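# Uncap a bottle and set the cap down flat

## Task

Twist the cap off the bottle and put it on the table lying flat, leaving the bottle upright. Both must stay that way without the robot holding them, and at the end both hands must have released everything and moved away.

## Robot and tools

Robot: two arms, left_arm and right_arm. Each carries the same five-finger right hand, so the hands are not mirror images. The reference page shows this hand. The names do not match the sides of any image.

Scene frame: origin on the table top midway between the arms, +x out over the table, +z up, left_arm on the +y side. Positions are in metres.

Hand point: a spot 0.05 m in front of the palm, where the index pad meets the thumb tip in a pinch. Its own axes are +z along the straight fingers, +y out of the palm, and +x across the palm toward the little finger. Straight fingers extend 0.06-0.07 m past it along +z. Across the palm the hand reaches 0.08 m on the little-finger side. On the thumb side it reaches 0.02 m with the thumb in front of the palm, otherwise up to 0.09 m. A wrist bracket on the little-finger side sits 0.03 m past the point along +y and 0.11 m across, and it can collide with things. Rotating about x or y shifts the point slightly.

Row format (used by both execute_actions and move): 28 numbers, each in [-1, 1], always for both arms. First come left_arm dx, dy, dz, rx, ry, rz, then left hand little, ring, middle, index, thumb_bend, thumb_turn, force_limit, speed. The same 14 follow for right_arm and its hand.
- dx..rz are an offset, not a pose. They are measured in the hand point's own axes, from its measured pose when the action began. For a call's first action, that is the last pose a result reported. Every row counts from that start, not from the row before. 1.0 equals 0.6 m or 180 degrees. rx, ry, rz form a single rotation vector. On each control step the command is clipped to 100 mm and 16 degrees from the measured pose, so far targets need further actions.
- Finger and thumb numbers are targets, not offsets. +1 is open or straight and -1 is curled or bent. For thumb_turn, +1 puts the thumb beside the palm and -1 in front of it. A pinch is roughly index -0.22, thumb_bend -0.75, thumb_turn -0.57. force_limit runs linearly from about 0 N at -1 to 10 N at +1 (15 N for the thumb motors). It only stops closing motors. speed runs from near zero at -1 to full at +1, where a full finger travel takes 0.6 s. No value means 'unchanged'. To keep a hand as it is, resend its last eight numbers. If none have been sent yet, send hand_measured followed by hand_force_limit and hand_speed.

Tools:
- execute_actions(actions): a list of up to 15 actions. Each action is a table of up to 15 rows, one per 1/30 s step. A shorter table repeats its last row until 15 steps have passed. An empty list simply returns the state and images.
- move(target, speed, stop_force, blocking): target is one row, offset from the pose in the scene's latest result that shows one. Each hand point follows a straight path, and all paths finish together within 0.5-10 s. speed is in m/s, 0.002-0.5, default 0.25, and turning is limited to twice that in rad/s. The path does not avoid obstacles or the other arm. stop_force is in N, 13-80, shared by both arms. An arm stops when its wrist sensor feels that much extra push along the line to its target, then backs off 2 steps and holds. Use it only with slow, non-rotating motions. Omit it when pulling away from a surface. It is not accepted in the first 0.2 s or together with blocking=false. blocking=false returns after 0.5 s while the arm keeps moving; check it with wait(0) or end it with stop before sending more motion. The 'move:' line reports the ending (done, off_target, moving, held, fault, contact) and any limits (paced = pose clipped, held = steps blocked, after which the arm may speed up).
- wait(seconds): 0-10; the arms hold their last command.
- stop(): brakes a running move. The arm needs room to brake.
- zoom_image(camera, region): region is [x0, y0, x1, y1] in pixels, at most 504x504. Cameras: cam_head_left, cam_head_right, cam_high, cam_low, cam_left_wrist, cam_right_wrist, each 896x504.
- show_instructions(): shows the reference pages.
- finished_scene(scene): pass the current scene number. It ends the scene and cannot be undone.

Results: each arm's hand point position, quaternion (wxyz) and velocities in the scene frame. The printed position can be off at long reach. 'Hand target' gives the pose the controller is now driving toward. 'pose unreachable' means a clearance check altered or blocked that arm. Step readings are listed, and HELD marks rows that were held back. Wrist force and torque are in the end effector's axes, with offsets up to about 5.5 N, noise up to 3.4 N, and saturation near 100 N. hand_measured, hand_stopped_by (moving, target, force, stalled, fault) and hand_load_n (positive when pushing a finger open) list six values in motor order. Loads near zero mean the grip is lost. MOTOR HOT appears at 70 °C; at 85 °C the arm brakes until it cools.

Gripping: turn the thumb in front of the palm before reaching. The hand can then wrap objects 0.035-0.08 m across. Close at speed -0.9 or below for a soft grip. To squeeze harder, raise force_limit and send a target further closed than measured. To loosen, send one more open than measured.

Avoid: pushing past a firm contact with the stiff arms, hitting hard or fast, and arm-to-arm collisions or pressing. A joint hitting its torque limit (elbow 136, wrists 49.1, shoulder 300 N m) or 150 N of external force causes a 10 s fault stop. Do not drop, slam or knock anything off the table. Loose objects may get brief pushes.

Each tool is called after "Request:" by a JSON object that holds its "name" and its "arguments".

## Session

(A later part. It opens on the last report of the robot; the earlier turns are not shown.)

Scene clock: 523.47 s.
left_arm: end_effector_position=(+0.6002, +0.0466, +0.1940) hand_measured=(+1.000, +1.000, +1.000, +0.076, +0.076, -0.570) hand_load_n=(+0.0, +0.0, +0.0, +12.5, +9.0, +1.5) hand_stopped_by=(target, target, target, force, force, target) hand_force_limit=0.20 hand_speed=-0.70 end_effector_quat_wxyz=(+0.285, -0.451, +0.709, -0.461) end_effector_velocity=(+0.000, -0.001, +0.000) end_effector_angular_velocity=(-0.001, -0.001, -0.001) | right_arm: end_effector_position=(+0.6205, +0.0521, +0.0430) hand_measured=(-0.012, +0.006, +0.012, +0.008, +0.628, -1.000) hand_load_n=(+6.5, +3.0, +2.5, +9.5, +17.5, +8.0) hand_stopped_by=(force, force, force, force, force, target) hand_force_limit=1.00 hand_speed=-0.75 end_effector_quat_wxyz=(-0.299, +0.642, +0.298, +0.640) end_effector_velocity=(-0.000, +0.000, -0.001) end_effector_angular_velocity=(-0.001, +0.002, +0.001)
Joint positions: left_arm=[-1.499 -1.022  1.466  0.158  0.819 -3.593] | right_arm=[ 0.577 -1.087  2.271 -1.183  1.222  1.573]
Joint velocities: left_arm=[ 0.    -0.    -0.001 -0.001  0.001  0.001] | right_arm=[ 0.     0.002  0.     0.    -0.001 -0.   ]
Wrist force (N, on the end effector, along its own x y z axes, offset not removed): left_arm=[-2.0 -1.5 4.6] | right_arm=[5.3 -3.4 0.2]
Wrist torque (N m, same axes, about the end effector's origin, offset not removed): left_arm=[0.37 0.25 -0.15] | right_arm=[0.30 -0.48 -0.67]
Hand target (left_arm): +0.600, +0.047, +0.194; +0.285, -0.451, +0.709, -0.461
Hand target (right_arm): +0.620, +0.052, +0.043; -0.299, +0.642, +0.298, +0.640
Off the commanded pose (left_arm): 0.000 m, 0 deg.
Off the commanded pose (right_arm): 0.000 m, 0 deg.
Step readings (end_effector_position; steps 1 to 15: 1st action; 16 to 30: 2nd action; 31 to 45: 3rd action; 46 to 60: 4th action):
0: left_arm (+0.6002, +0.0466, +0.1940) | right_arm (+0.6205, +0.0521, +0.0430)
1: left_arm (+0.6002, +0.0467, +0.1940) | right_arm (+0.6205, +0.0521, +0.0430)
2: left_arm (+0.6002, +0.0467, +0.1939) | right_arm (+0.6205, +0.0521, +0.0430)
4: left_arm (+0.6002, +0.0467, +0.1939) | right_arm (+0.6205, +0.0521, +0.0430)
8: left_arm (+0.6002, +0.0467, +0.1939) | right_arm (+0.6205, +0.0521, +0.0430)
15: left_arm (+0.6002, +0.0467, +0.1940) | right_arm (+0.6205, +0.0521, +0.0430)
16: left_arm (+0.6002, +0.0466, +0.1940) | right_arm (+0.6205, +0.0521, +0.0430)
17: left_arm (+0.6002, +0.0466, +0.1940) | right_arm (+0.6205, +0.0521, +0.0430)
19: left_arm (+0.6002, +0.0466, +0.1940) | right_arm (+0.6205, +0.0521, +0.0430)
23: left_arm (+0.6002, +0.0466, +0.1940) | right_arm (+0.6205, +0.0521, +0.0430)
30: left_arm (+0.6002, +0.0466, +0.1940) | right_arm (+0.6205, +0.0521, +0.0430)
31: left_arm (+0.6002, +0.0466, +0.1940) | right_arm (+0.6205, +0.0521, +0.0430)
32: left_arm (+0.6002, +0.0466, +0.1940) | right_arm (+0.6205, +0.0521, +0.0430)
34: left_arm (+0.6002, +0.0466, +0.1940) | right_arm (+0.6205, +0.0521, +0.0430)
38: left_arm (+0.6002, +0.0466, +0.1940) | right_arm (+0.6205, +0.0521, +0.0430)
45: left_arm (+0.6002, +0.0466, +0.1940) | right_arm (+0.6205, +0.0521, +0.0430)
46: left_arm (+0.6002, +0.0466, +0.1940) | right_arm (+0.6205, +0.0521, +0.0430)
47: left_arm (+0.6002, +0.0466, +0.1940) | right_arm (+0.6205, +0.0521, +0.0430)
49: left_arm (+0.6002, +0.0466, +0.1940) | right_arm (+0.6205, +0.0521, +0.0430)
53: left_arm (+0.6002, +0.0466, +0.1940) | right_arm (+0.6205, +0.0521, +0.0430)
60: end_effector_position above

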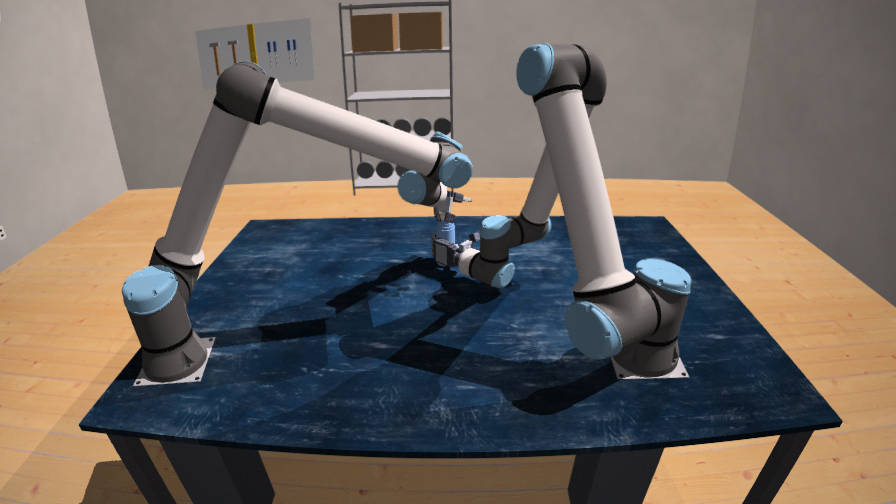

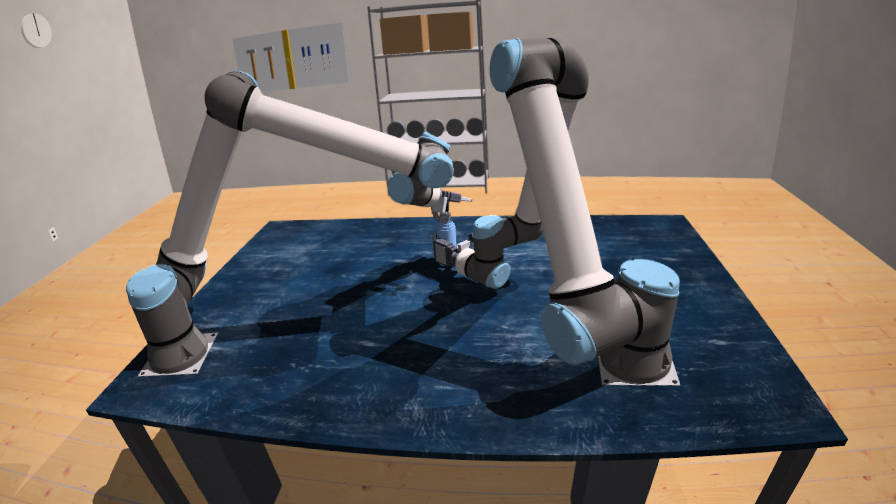

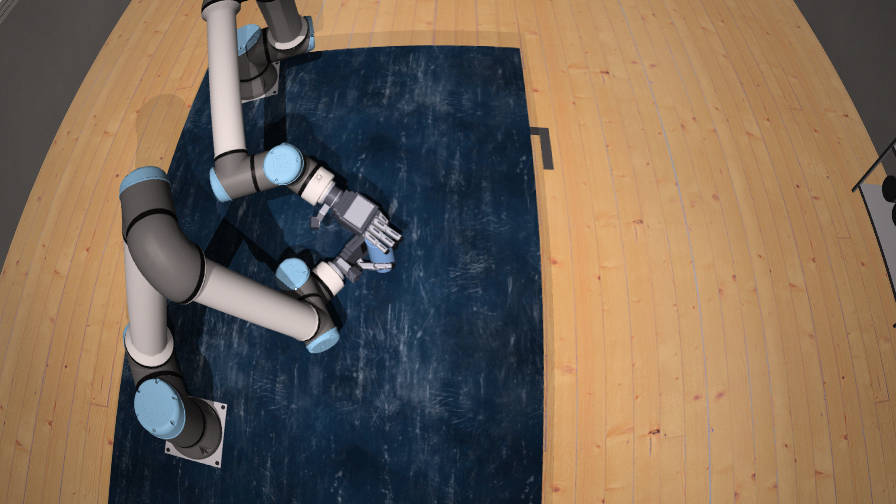

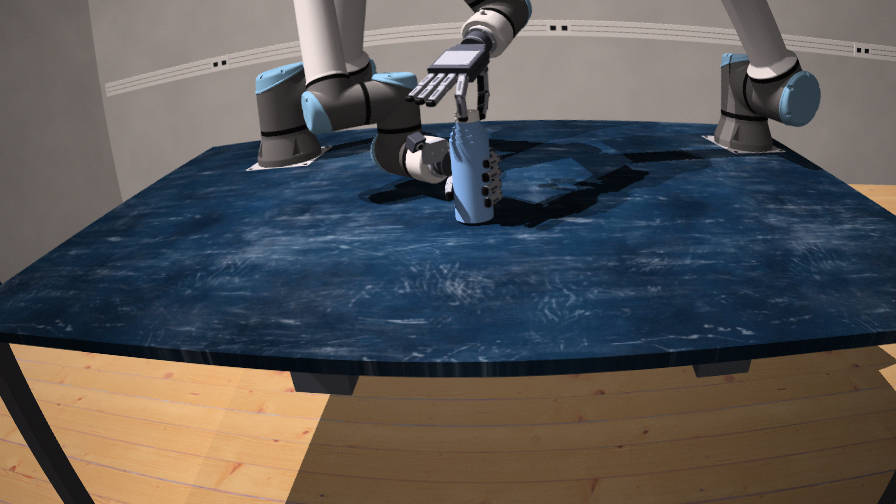

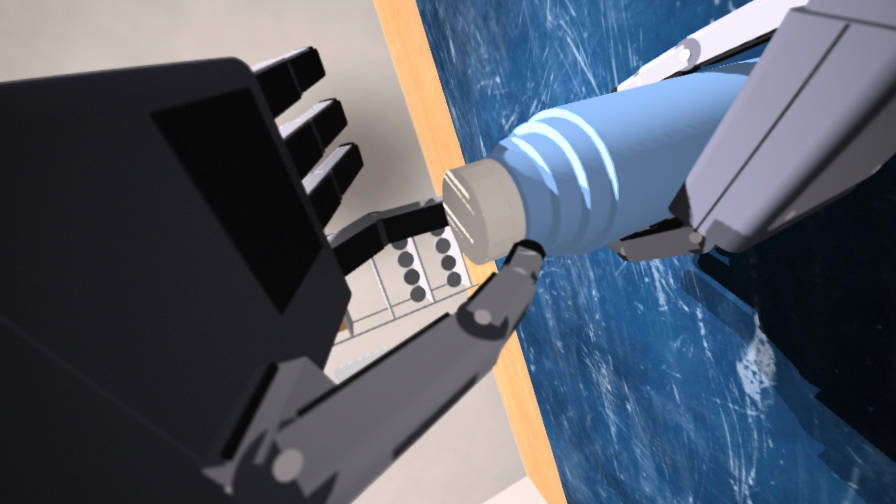

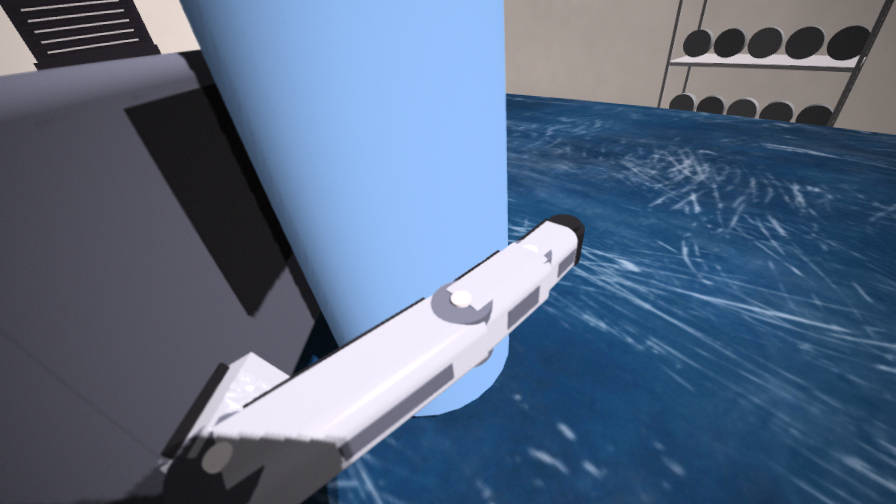

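Request:
{"name": "execute_actions", "arguments": {"actions": []}}

Scene clock: 551.83 s.
left_arm: end_effector_position=(+0.6002, +0.0466, +0.1940) hand_measured=(+1.000, +1.000, +1.000, +0.076, +0.078, -0.570) hand_load_n=(+0.0, +0.0, +0.0, +12.5, +9.0, +1.5) hand_stopped_by=(target, target, target, force, force, target) hand_force_limit=0.20 hand_speed=-0.70 end_effector_quat_wxyz=(+0.285, -0.451, +0.709, -0.461) end_effector_velocity=(-0.000, -0.001, +0.000) end_effector_angular_velocity=(+0.000, +0.001, -0.002) | right_arm: end_effector_position=(+0.6205, +0.0521, +0.0430) hand_measured=(-0.012, +0.006, +0.012, +0.008, +0.628, -1.000) hand_load_n=(+6.5, +3.0, +2.5, +9.5, +17.5, +8.0) hand_stopped_by=(force, force, force, force, force, target) hand_force_limit=1.00 hand_speed=-0.75 end_effector_quat_wxyz=(-0.299, +0.642, +0.298, +0.640) end_effector_velocity=(-0.000, +0.000, +0.000) end_effector_angular_velocity=(+0.001, +0.000, +0.001)
Joint positions: left_arm=[-1.499 -1.022  1.466  0.158  0.819 -3.593] | right_arm=[ 0.577 -1.087  2.271 -1.183  1.222  1.573]
Joint velocities: left_arm=[-0.     0.001 -0.002  0.001  0.002  0.   ] | right_arm=[ 0.    -0.001  0.    -0.    -0.001  0.001]
Wrist force (N, on the end effector, along its own x y z axes, offset not removed): left_arm=[-0.7 -3.5 7.2] | right_arm=[4.5 -7.6 -6.3]
Wrist torque (N m, same axes, about the end effector's origin, offset not removed): left_arm=[-0.22 -0.10 -0.04] | right_arm=[0.10 -0.35 -0.70]
Hand target (left_arm): +0.600, +0.047, +0.194; +0.285, -0.451, +0.709, -0.461
Hand target (right_arm): +0.620, +0.052, +0.043; -0.299, +0.642, +0.298, +0.640
Off the commanded pose (left_arm): 0.000 m, 0 deg.
Off the commanded pose (right_arm): 0.000 m, 0 deg.

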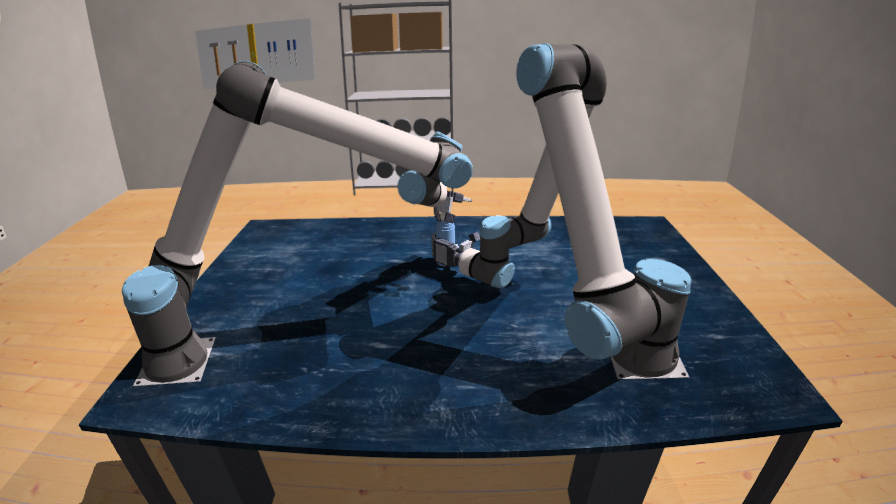

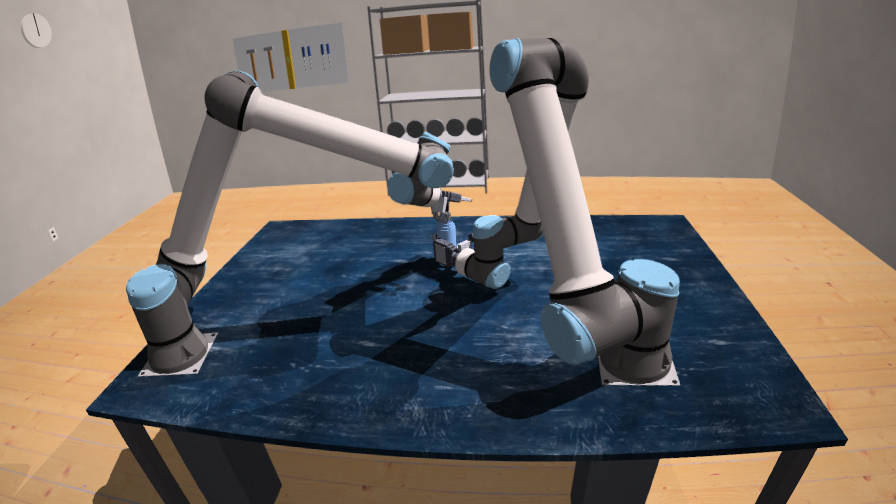

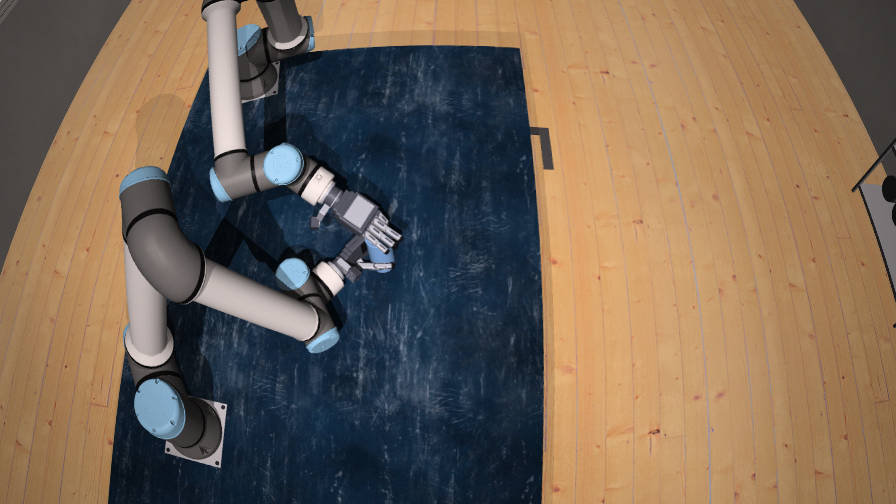

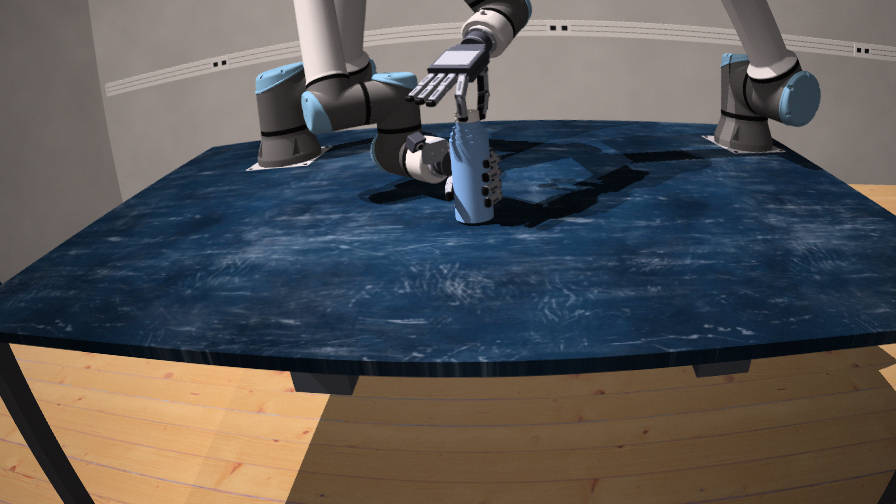

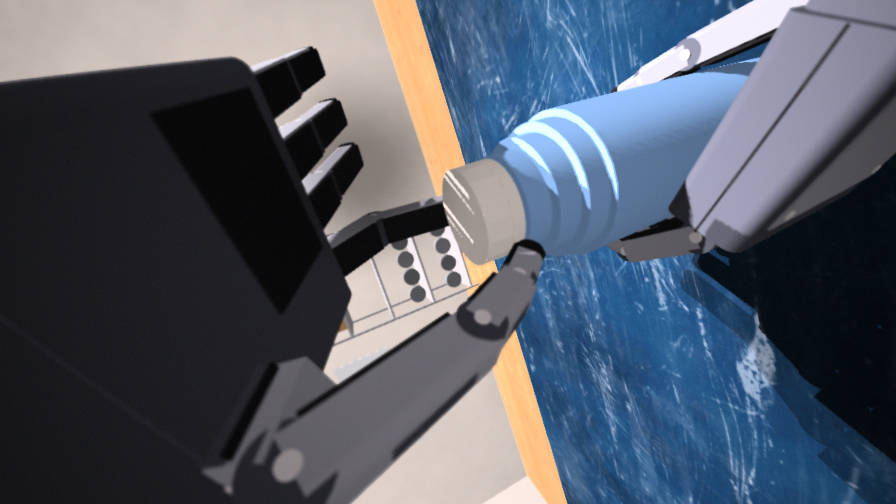

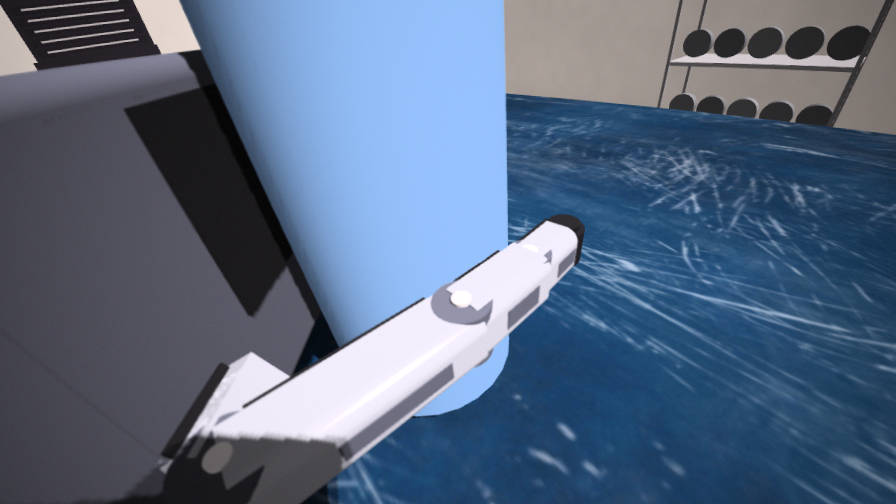

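Request:
{"name": "move", "arguments": {"target": [0,0,0,0,0,0, 1,1,1,0.42,0.65,-0.57,0.6,0.5, 0,0,0,0,0,0, -1,-1,-1,-1,0.0,-1,1,-0.8]}}

Request:
{"name": "move", "arguments": {"target": [-0.0037,0.002,-0.0043,0,0.4278,0.1998, 1,1,1,0.42,0.65,-0.57,0.6,0.5, 0,0,0,0,0,0, -1,-1,-1,-1,0.0,-1,1,-0.8], "speed": 0.4}}

Request:
{"name": "move", "arguments": {"target": [0,0,0,0,0,0, 1,1,1,-0.5,-0.5,-0.57,0.3,-0.7, 0,0,0,0,0,0, -1,-1,-1,-1,0.0,-1,1,-0.8]}}

Scene clock: 572.00 s.
left_arm: end_effector_position=(+0.6002, +0.0466, +0.1940) hand_measured=(+1.000, +1.000, +1.000, +0.420, +0.650, -0.570) hand_load_n=(+0.0, +0.0, +0.0, +0.0, +0.0, +0.0) hand_stopped_by=(target, target, target, target, target, target) hand_force_limit=0.60 hand_speed=0.50 end_effector_quat_wxyz=(+0.285, -0.451, +0.709, -0.461) end_effector_velocity=(+0.001, +0.001, +0.000) end_effector_angular_velocity=(-0.001, -0.001, +0.002) | right_arm: end_effector_position=(+0.6205, +0.0521, +0.0430) hand_measured=(-0.072, -0.044, -0.024, +0.002, +0.632, -0.998) hand_load_n=(+11.0, +9.5, +8.5, +7.0, +25.0, +18.0) hand_stopped_by=(force, force, force, force, force, target) hand_force_limit=1.00 hand_speed=-0.80 end_effector_quat_wxyz=(-0.299, +0.642, +0.298, +0.640) end_effector_velocity=(-0.000, -0.000, +0.000) end_effector_angular_velocity=(+0.000, -0.001, +0.000)
Joint positions: left_arm=[-1.499 -1.022  1.466  0.158  0.819 -3.593] | right_arm=[ 0.577 -1.087  2.271 -1.183  1.222  1.573]
Joint velocities: left_arm=[ 0.001 -0.     0.    -0.001 -0.001  0.   ] | right_arm=[ 0.    -0.001  0.    -0.    -0.     0.   ]
Wrist force (N, on the end effector, along its own x y z axes, offset not removed): left_arm=[0.2 -0.9 2.7] | right_arm=[-4.9 0.8 -0.3]
Wrist torque (N m, same axes, about the end effector's origin, offset not removed): left_arm=[-0.30 -0.35 -0.04] | right_arm=[0.31 0.63 -0.44]
Hand target (left_arm): +0.600, +0.047, +0.194; +0.285, -0.451, +0.709, -0.461
Hand target (right_arm): +0.620, +0.052, +0.043; -0.299, +0.642, +0.298, +0.640
Off the commanded pose (left_arm): 0.000 m, 0 deg.
Off the commanded pose (right_arm): 0.000 m, 0 deg.
move: done

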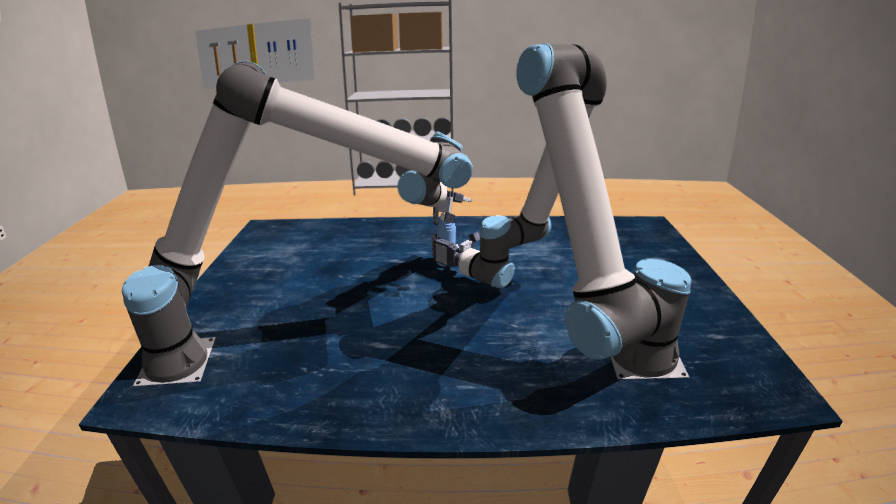

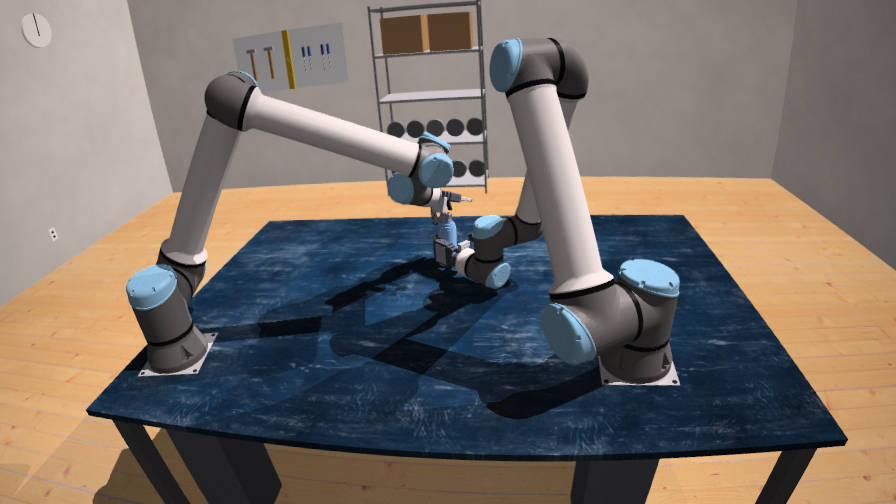

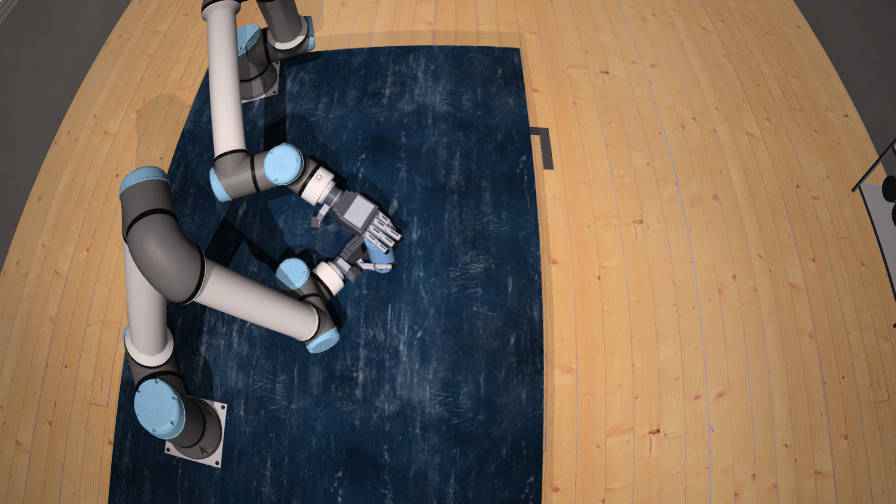

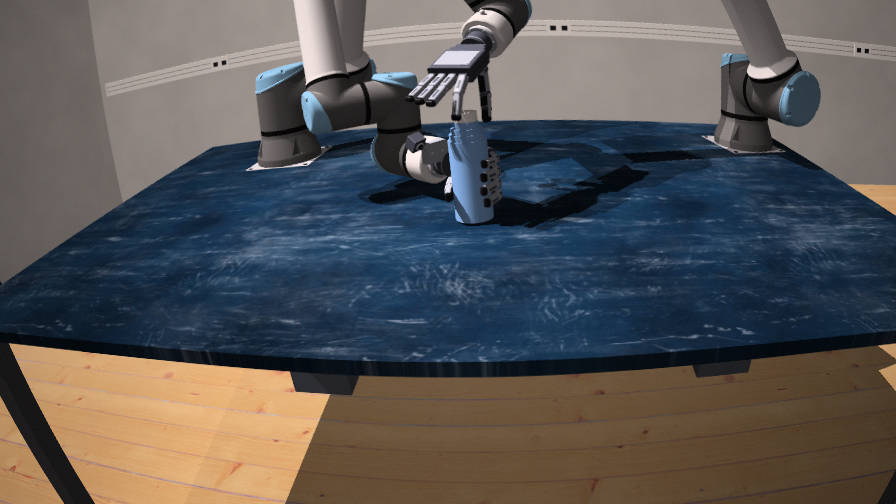

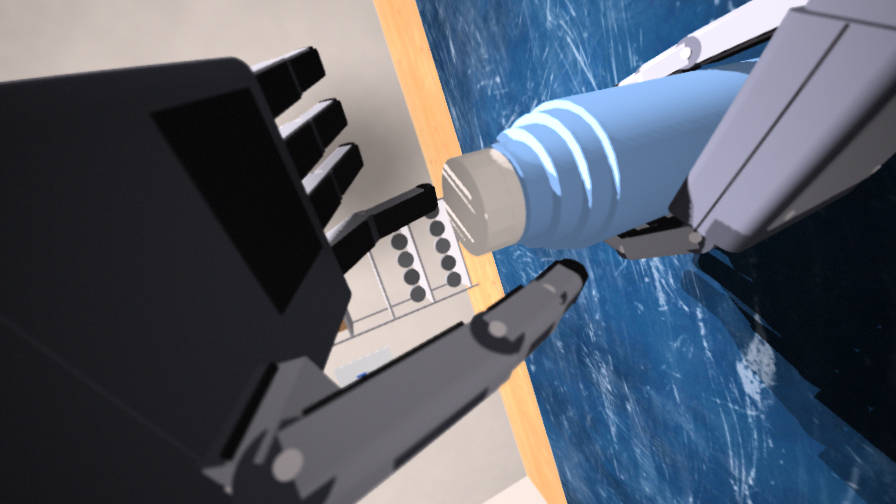

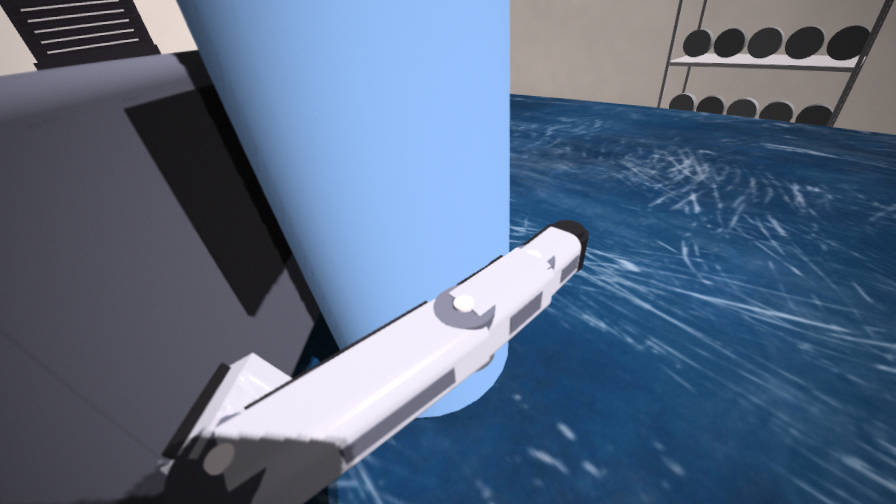

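Scene clock: 574.53 s.
left_arm: end_effector_position=(+0.5990, +0.0500, +0.1937) hand_measured=(+1.000, +1.000, +1.000, +0.420, +0.650, -0.570) hand_load_n=(+0.0, +0.0, +0.0, +0.0, +0.0, +0.0) hand_stopped_by=(target, target, target, target, target, target) hand_force_limit=0.60 hand_speed=0.50 end_effector_quat_wxyz=(-0.092, +0.151, +0.827, -0.534) end_effector_velocity=(+0.001, -0.001, +0.000) end_effector_angular_velocity=(+0.004, -0.002, -0.012) | right_arm: end_effector_position=(+0.6205, +0.0521, +0.0430) hand_measured=(-0.072, -0.044, -0.024, +0.002, +0.632, -0.998) hand_load_n=(+11.0, +9.5, +8.5, +7.0, +25.0, +18.0) hand_stopped_by=(force, force, force, force, force, target) hand_force_limit=1.00 hand_speed=-0.80 end_effector_quat_wxyz=(-0.299, +0.642, +0.298, +0.640) end_effector_velocity=(+0.001, +0.001, +0.002) end_effector_angular_velocity=(+0.002, -0.004, +0.001)
Joint positions: left_arm=[-1.123 -0.938  1.341  0.296  2.444 -2.559] | right_arm=[ 0.577 -1.087  2.271 -1.183  1.222  1.573]
Joint velocities: left_arm=[ 0.002  0.008 -0.013  0.022  0.007  0.018] | right_arm=[-0.    -0.002 -0.001 -0.    -0.001 -0.   ]
Wrist force (N, on the end effector, along its own x y z axes, offset not removed): left_arm=[0.2 0.2 -3.7] | right_arm=[-0.1 1.5 -2.1]
Wrist torque (N m, same axes, about the end effector's origin, offset not removed): left_arm=[0.46 -0.02 0.11] | right_arm=[0.44 -0.06 0.07]
Hand target (left_arm): +0.599, +0.050, +0.194; -0.093, +0.152, +0.827, -0.533
Hand target (right_arm): +0.620, +0.052, +0.043; -0.299, +0.642, +0.298, +0.640
Off the commanded pose (left_arm): 0.000 m, 0 deg.
Off the commanded pose (right_arm): 0.000 m, 0 deg.
move: done

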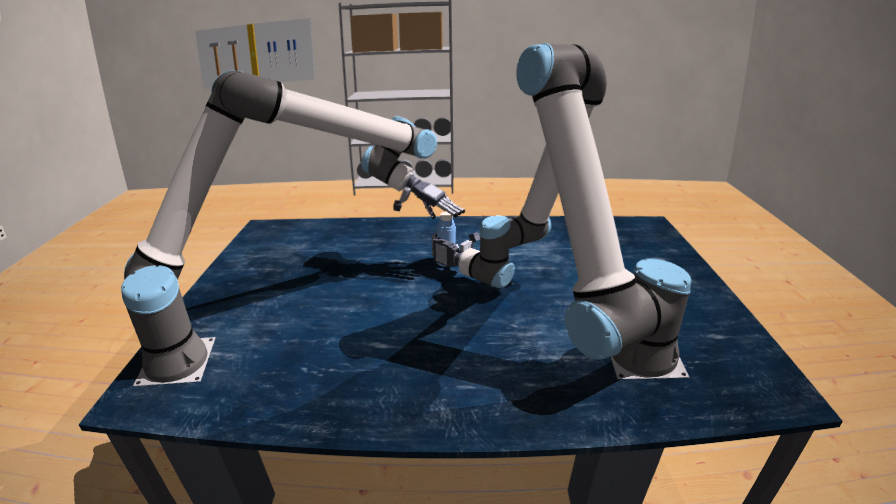

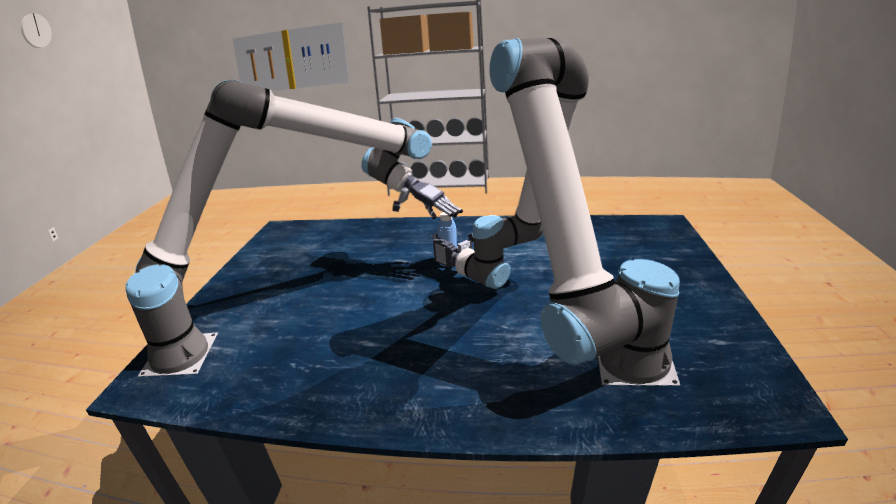

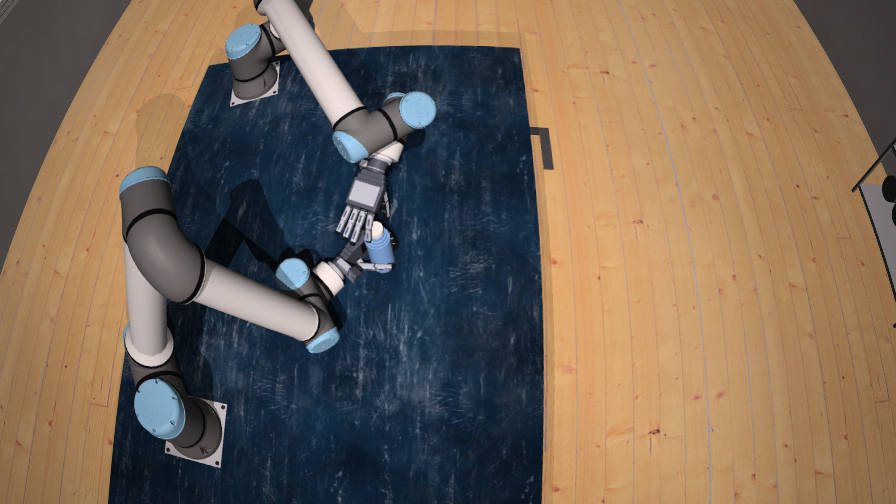

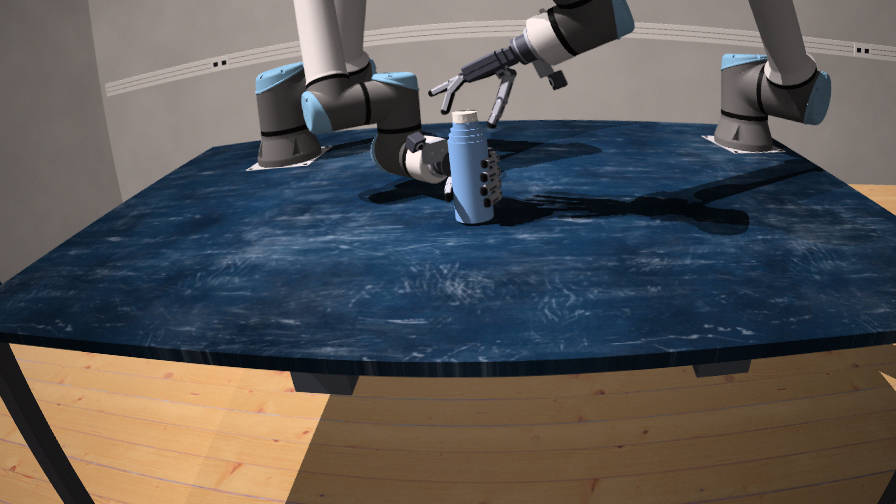

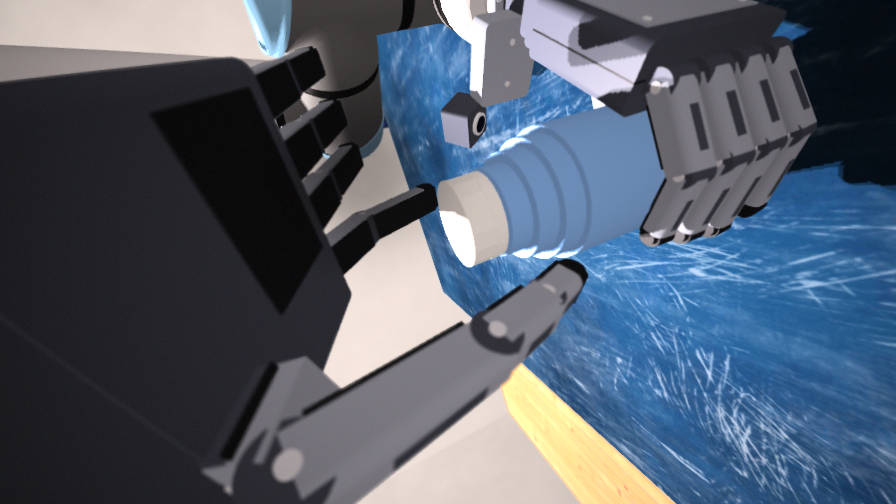

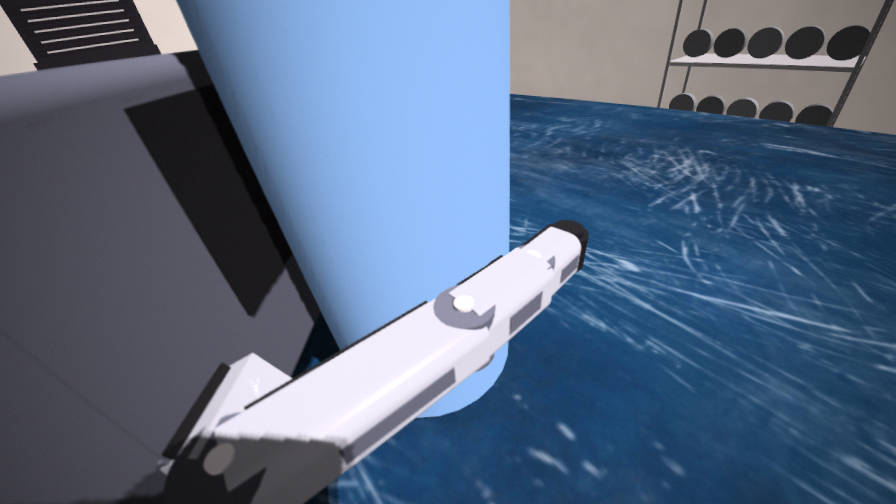

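Scene clock: 578.03 s.
left_arm: end_effector_position=(+0.5990, +0.0500, +0.1937) hand_measured=(+1.000, +1.000, +1.000, +0.258, -0.344, -0.570) hand_load_n=(+0.0, +0.0, +0.0, +11.5, +9.0, +0.5) hand_stopped_by=(target, target, target, force, force, target) hand_force_limit=0.30 hand_speed=-0.70 end_effector_quat_wxyz=(-0.092, +0.151, +0.827, -0.534) end_effector_velocity=(-0.001, +0.000, -0.000) end_effector_angular_velocity=(+0.001, -0.001, -0.000) | right_arm: end_effector_position=(+0.6205, +0.0521, +0.0430) hand_measured=(-0.072, -0.044, -0.024, +0.002, +0.632, -0.998) hand_load_n=(+12.5, +10.0, +9.0, +6.5, +25.0, +16.5) hand_stopped_by=(force, force, force, force, force, target) hand_force_limit=1.00 hand_speed=-0.80 end_effector_quat_wxyz=(-0.299, +0.642, +0.298, +0.640) end_effector_velocity=(-0.000, +0.000, -0.001) end_effector_angular_velocity=(-0.001, +0.002, +0.001)
Joint positions: left_arm=[-1.123 -0.938  1.341  0.296  2.444 -2.559] | right_arm=[ 0.577 -1.087  2.271 -1.183  1.222  1.573]
Joint velocities: left_arm=[-0.001 -0.     0.001  0.    -0.001  0.001] | right_arm=[-0.     0.001 -0.     0.001 -0.001  0.   ]
Wrist force (N, on the end effector, along its own x y z axes, offset not removed): left_arm=[-6.4 -0.1 1.1] | right_arm=[-2.3 -3.4 4.8]
Wrist torque (N m, same axes, about the end effector's origin, offset not removed): left_arm=[0.44 0.85 -0.03] | right_arm=[-0.46 0.08 -0.37]
Hand target (left_arm): +0.599, +0.050, +0.194; -0.092, +0.151, +0.827, -0.534
Hand target (right_arm): +0.620, +0.052, +0.043; -0.299, +0.642, +0.298, +0.640
Off the commanded pose (left_arm): 0.000 m, 0 deg.
Off the commanded pose (right_arm): 0.000 m, 0 deg.
move: done

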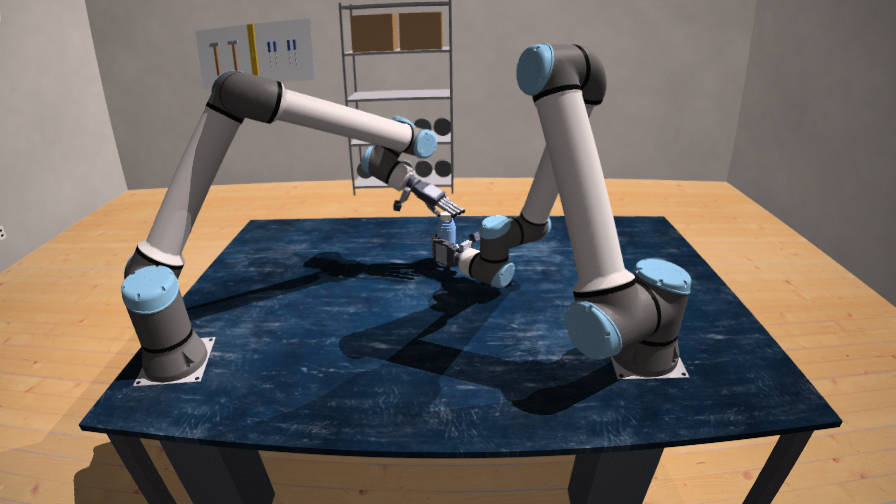

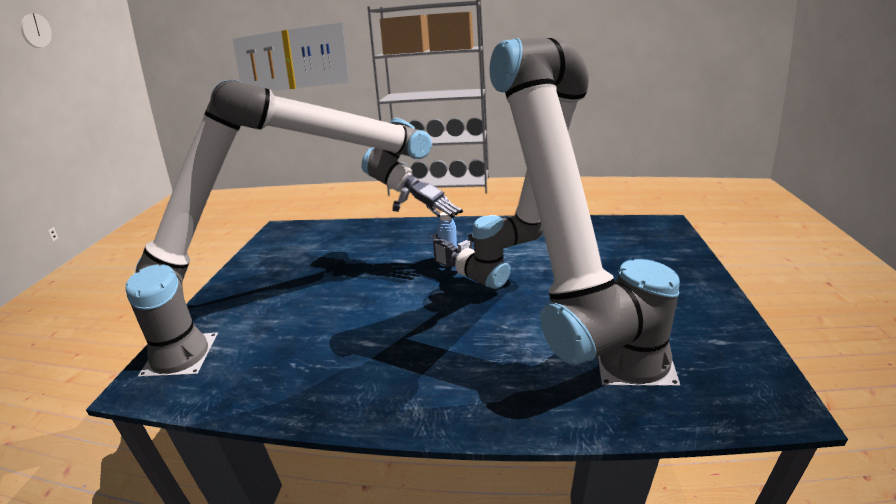

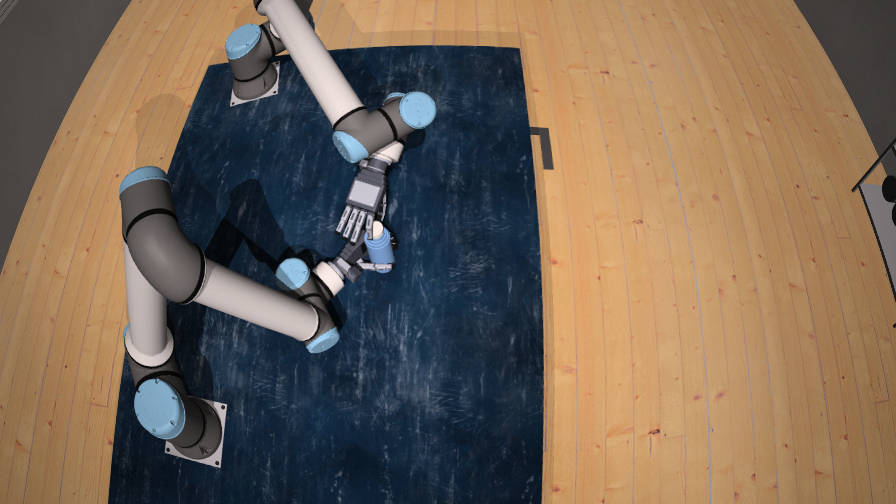

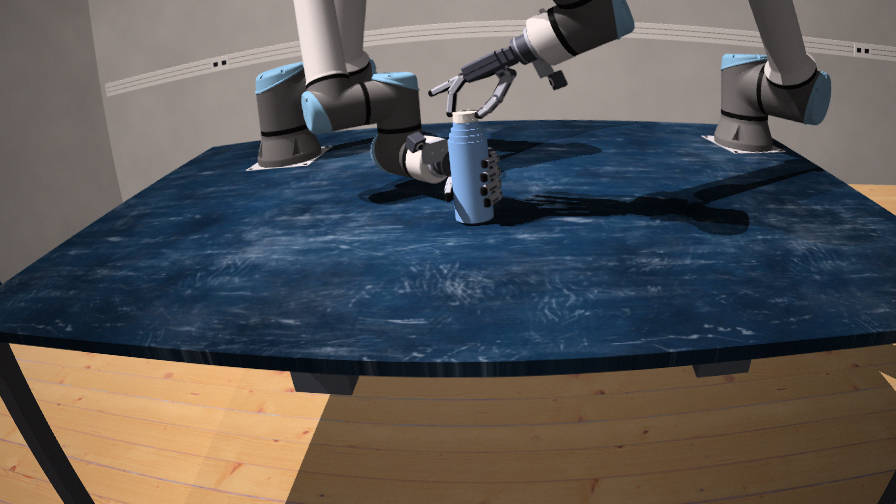

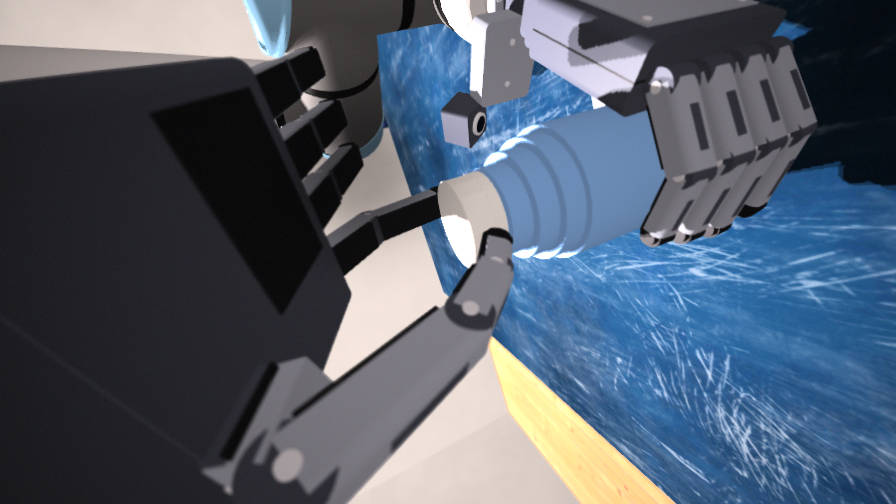

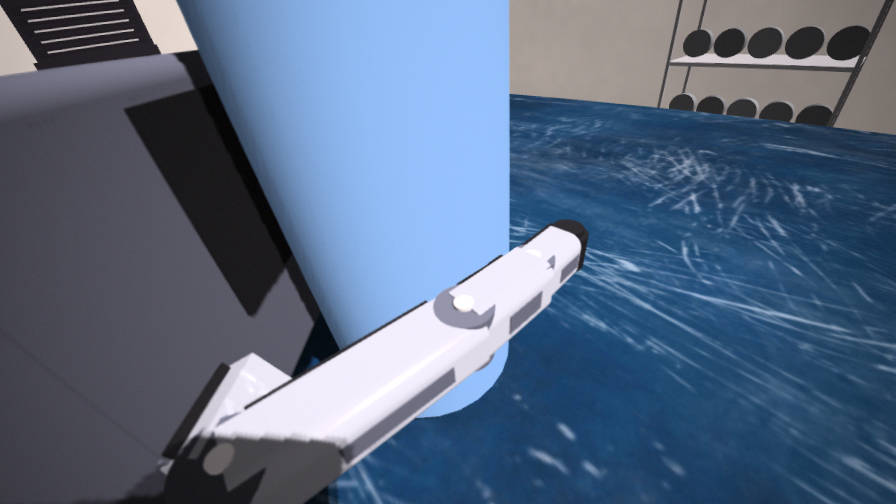

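Request:
{"name": "zoom_image", "arguments": {"camera": "cam_low", "region": [400,40,540,160]}}

Request:
{"name": "zoom_image", "arguments": {"camera": "cam_high", "region": [320,170,440,290]}}

Region (400, 40, 540, 160) of cam_low's 896x504 image, scaled by 3.600, with more detail than that image has; it fills the top 432 rows of this view, and the rest is white.

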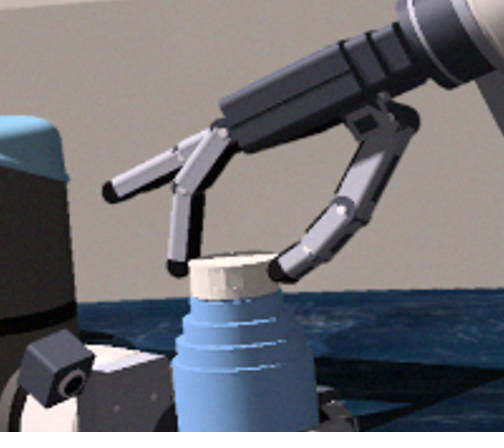

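Region (320, 170, 440, 290) of cam_high's 896x504 image, scaled by 4.200, with more detail than that image has.

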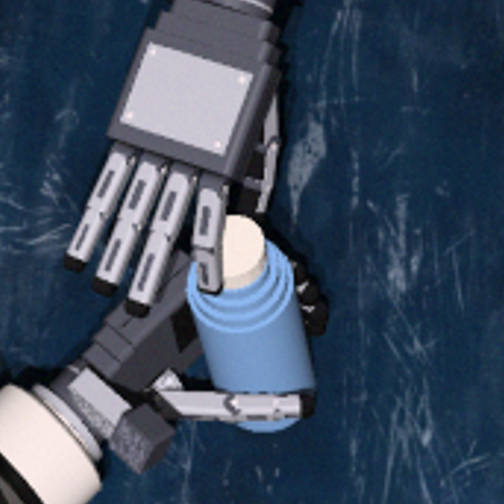

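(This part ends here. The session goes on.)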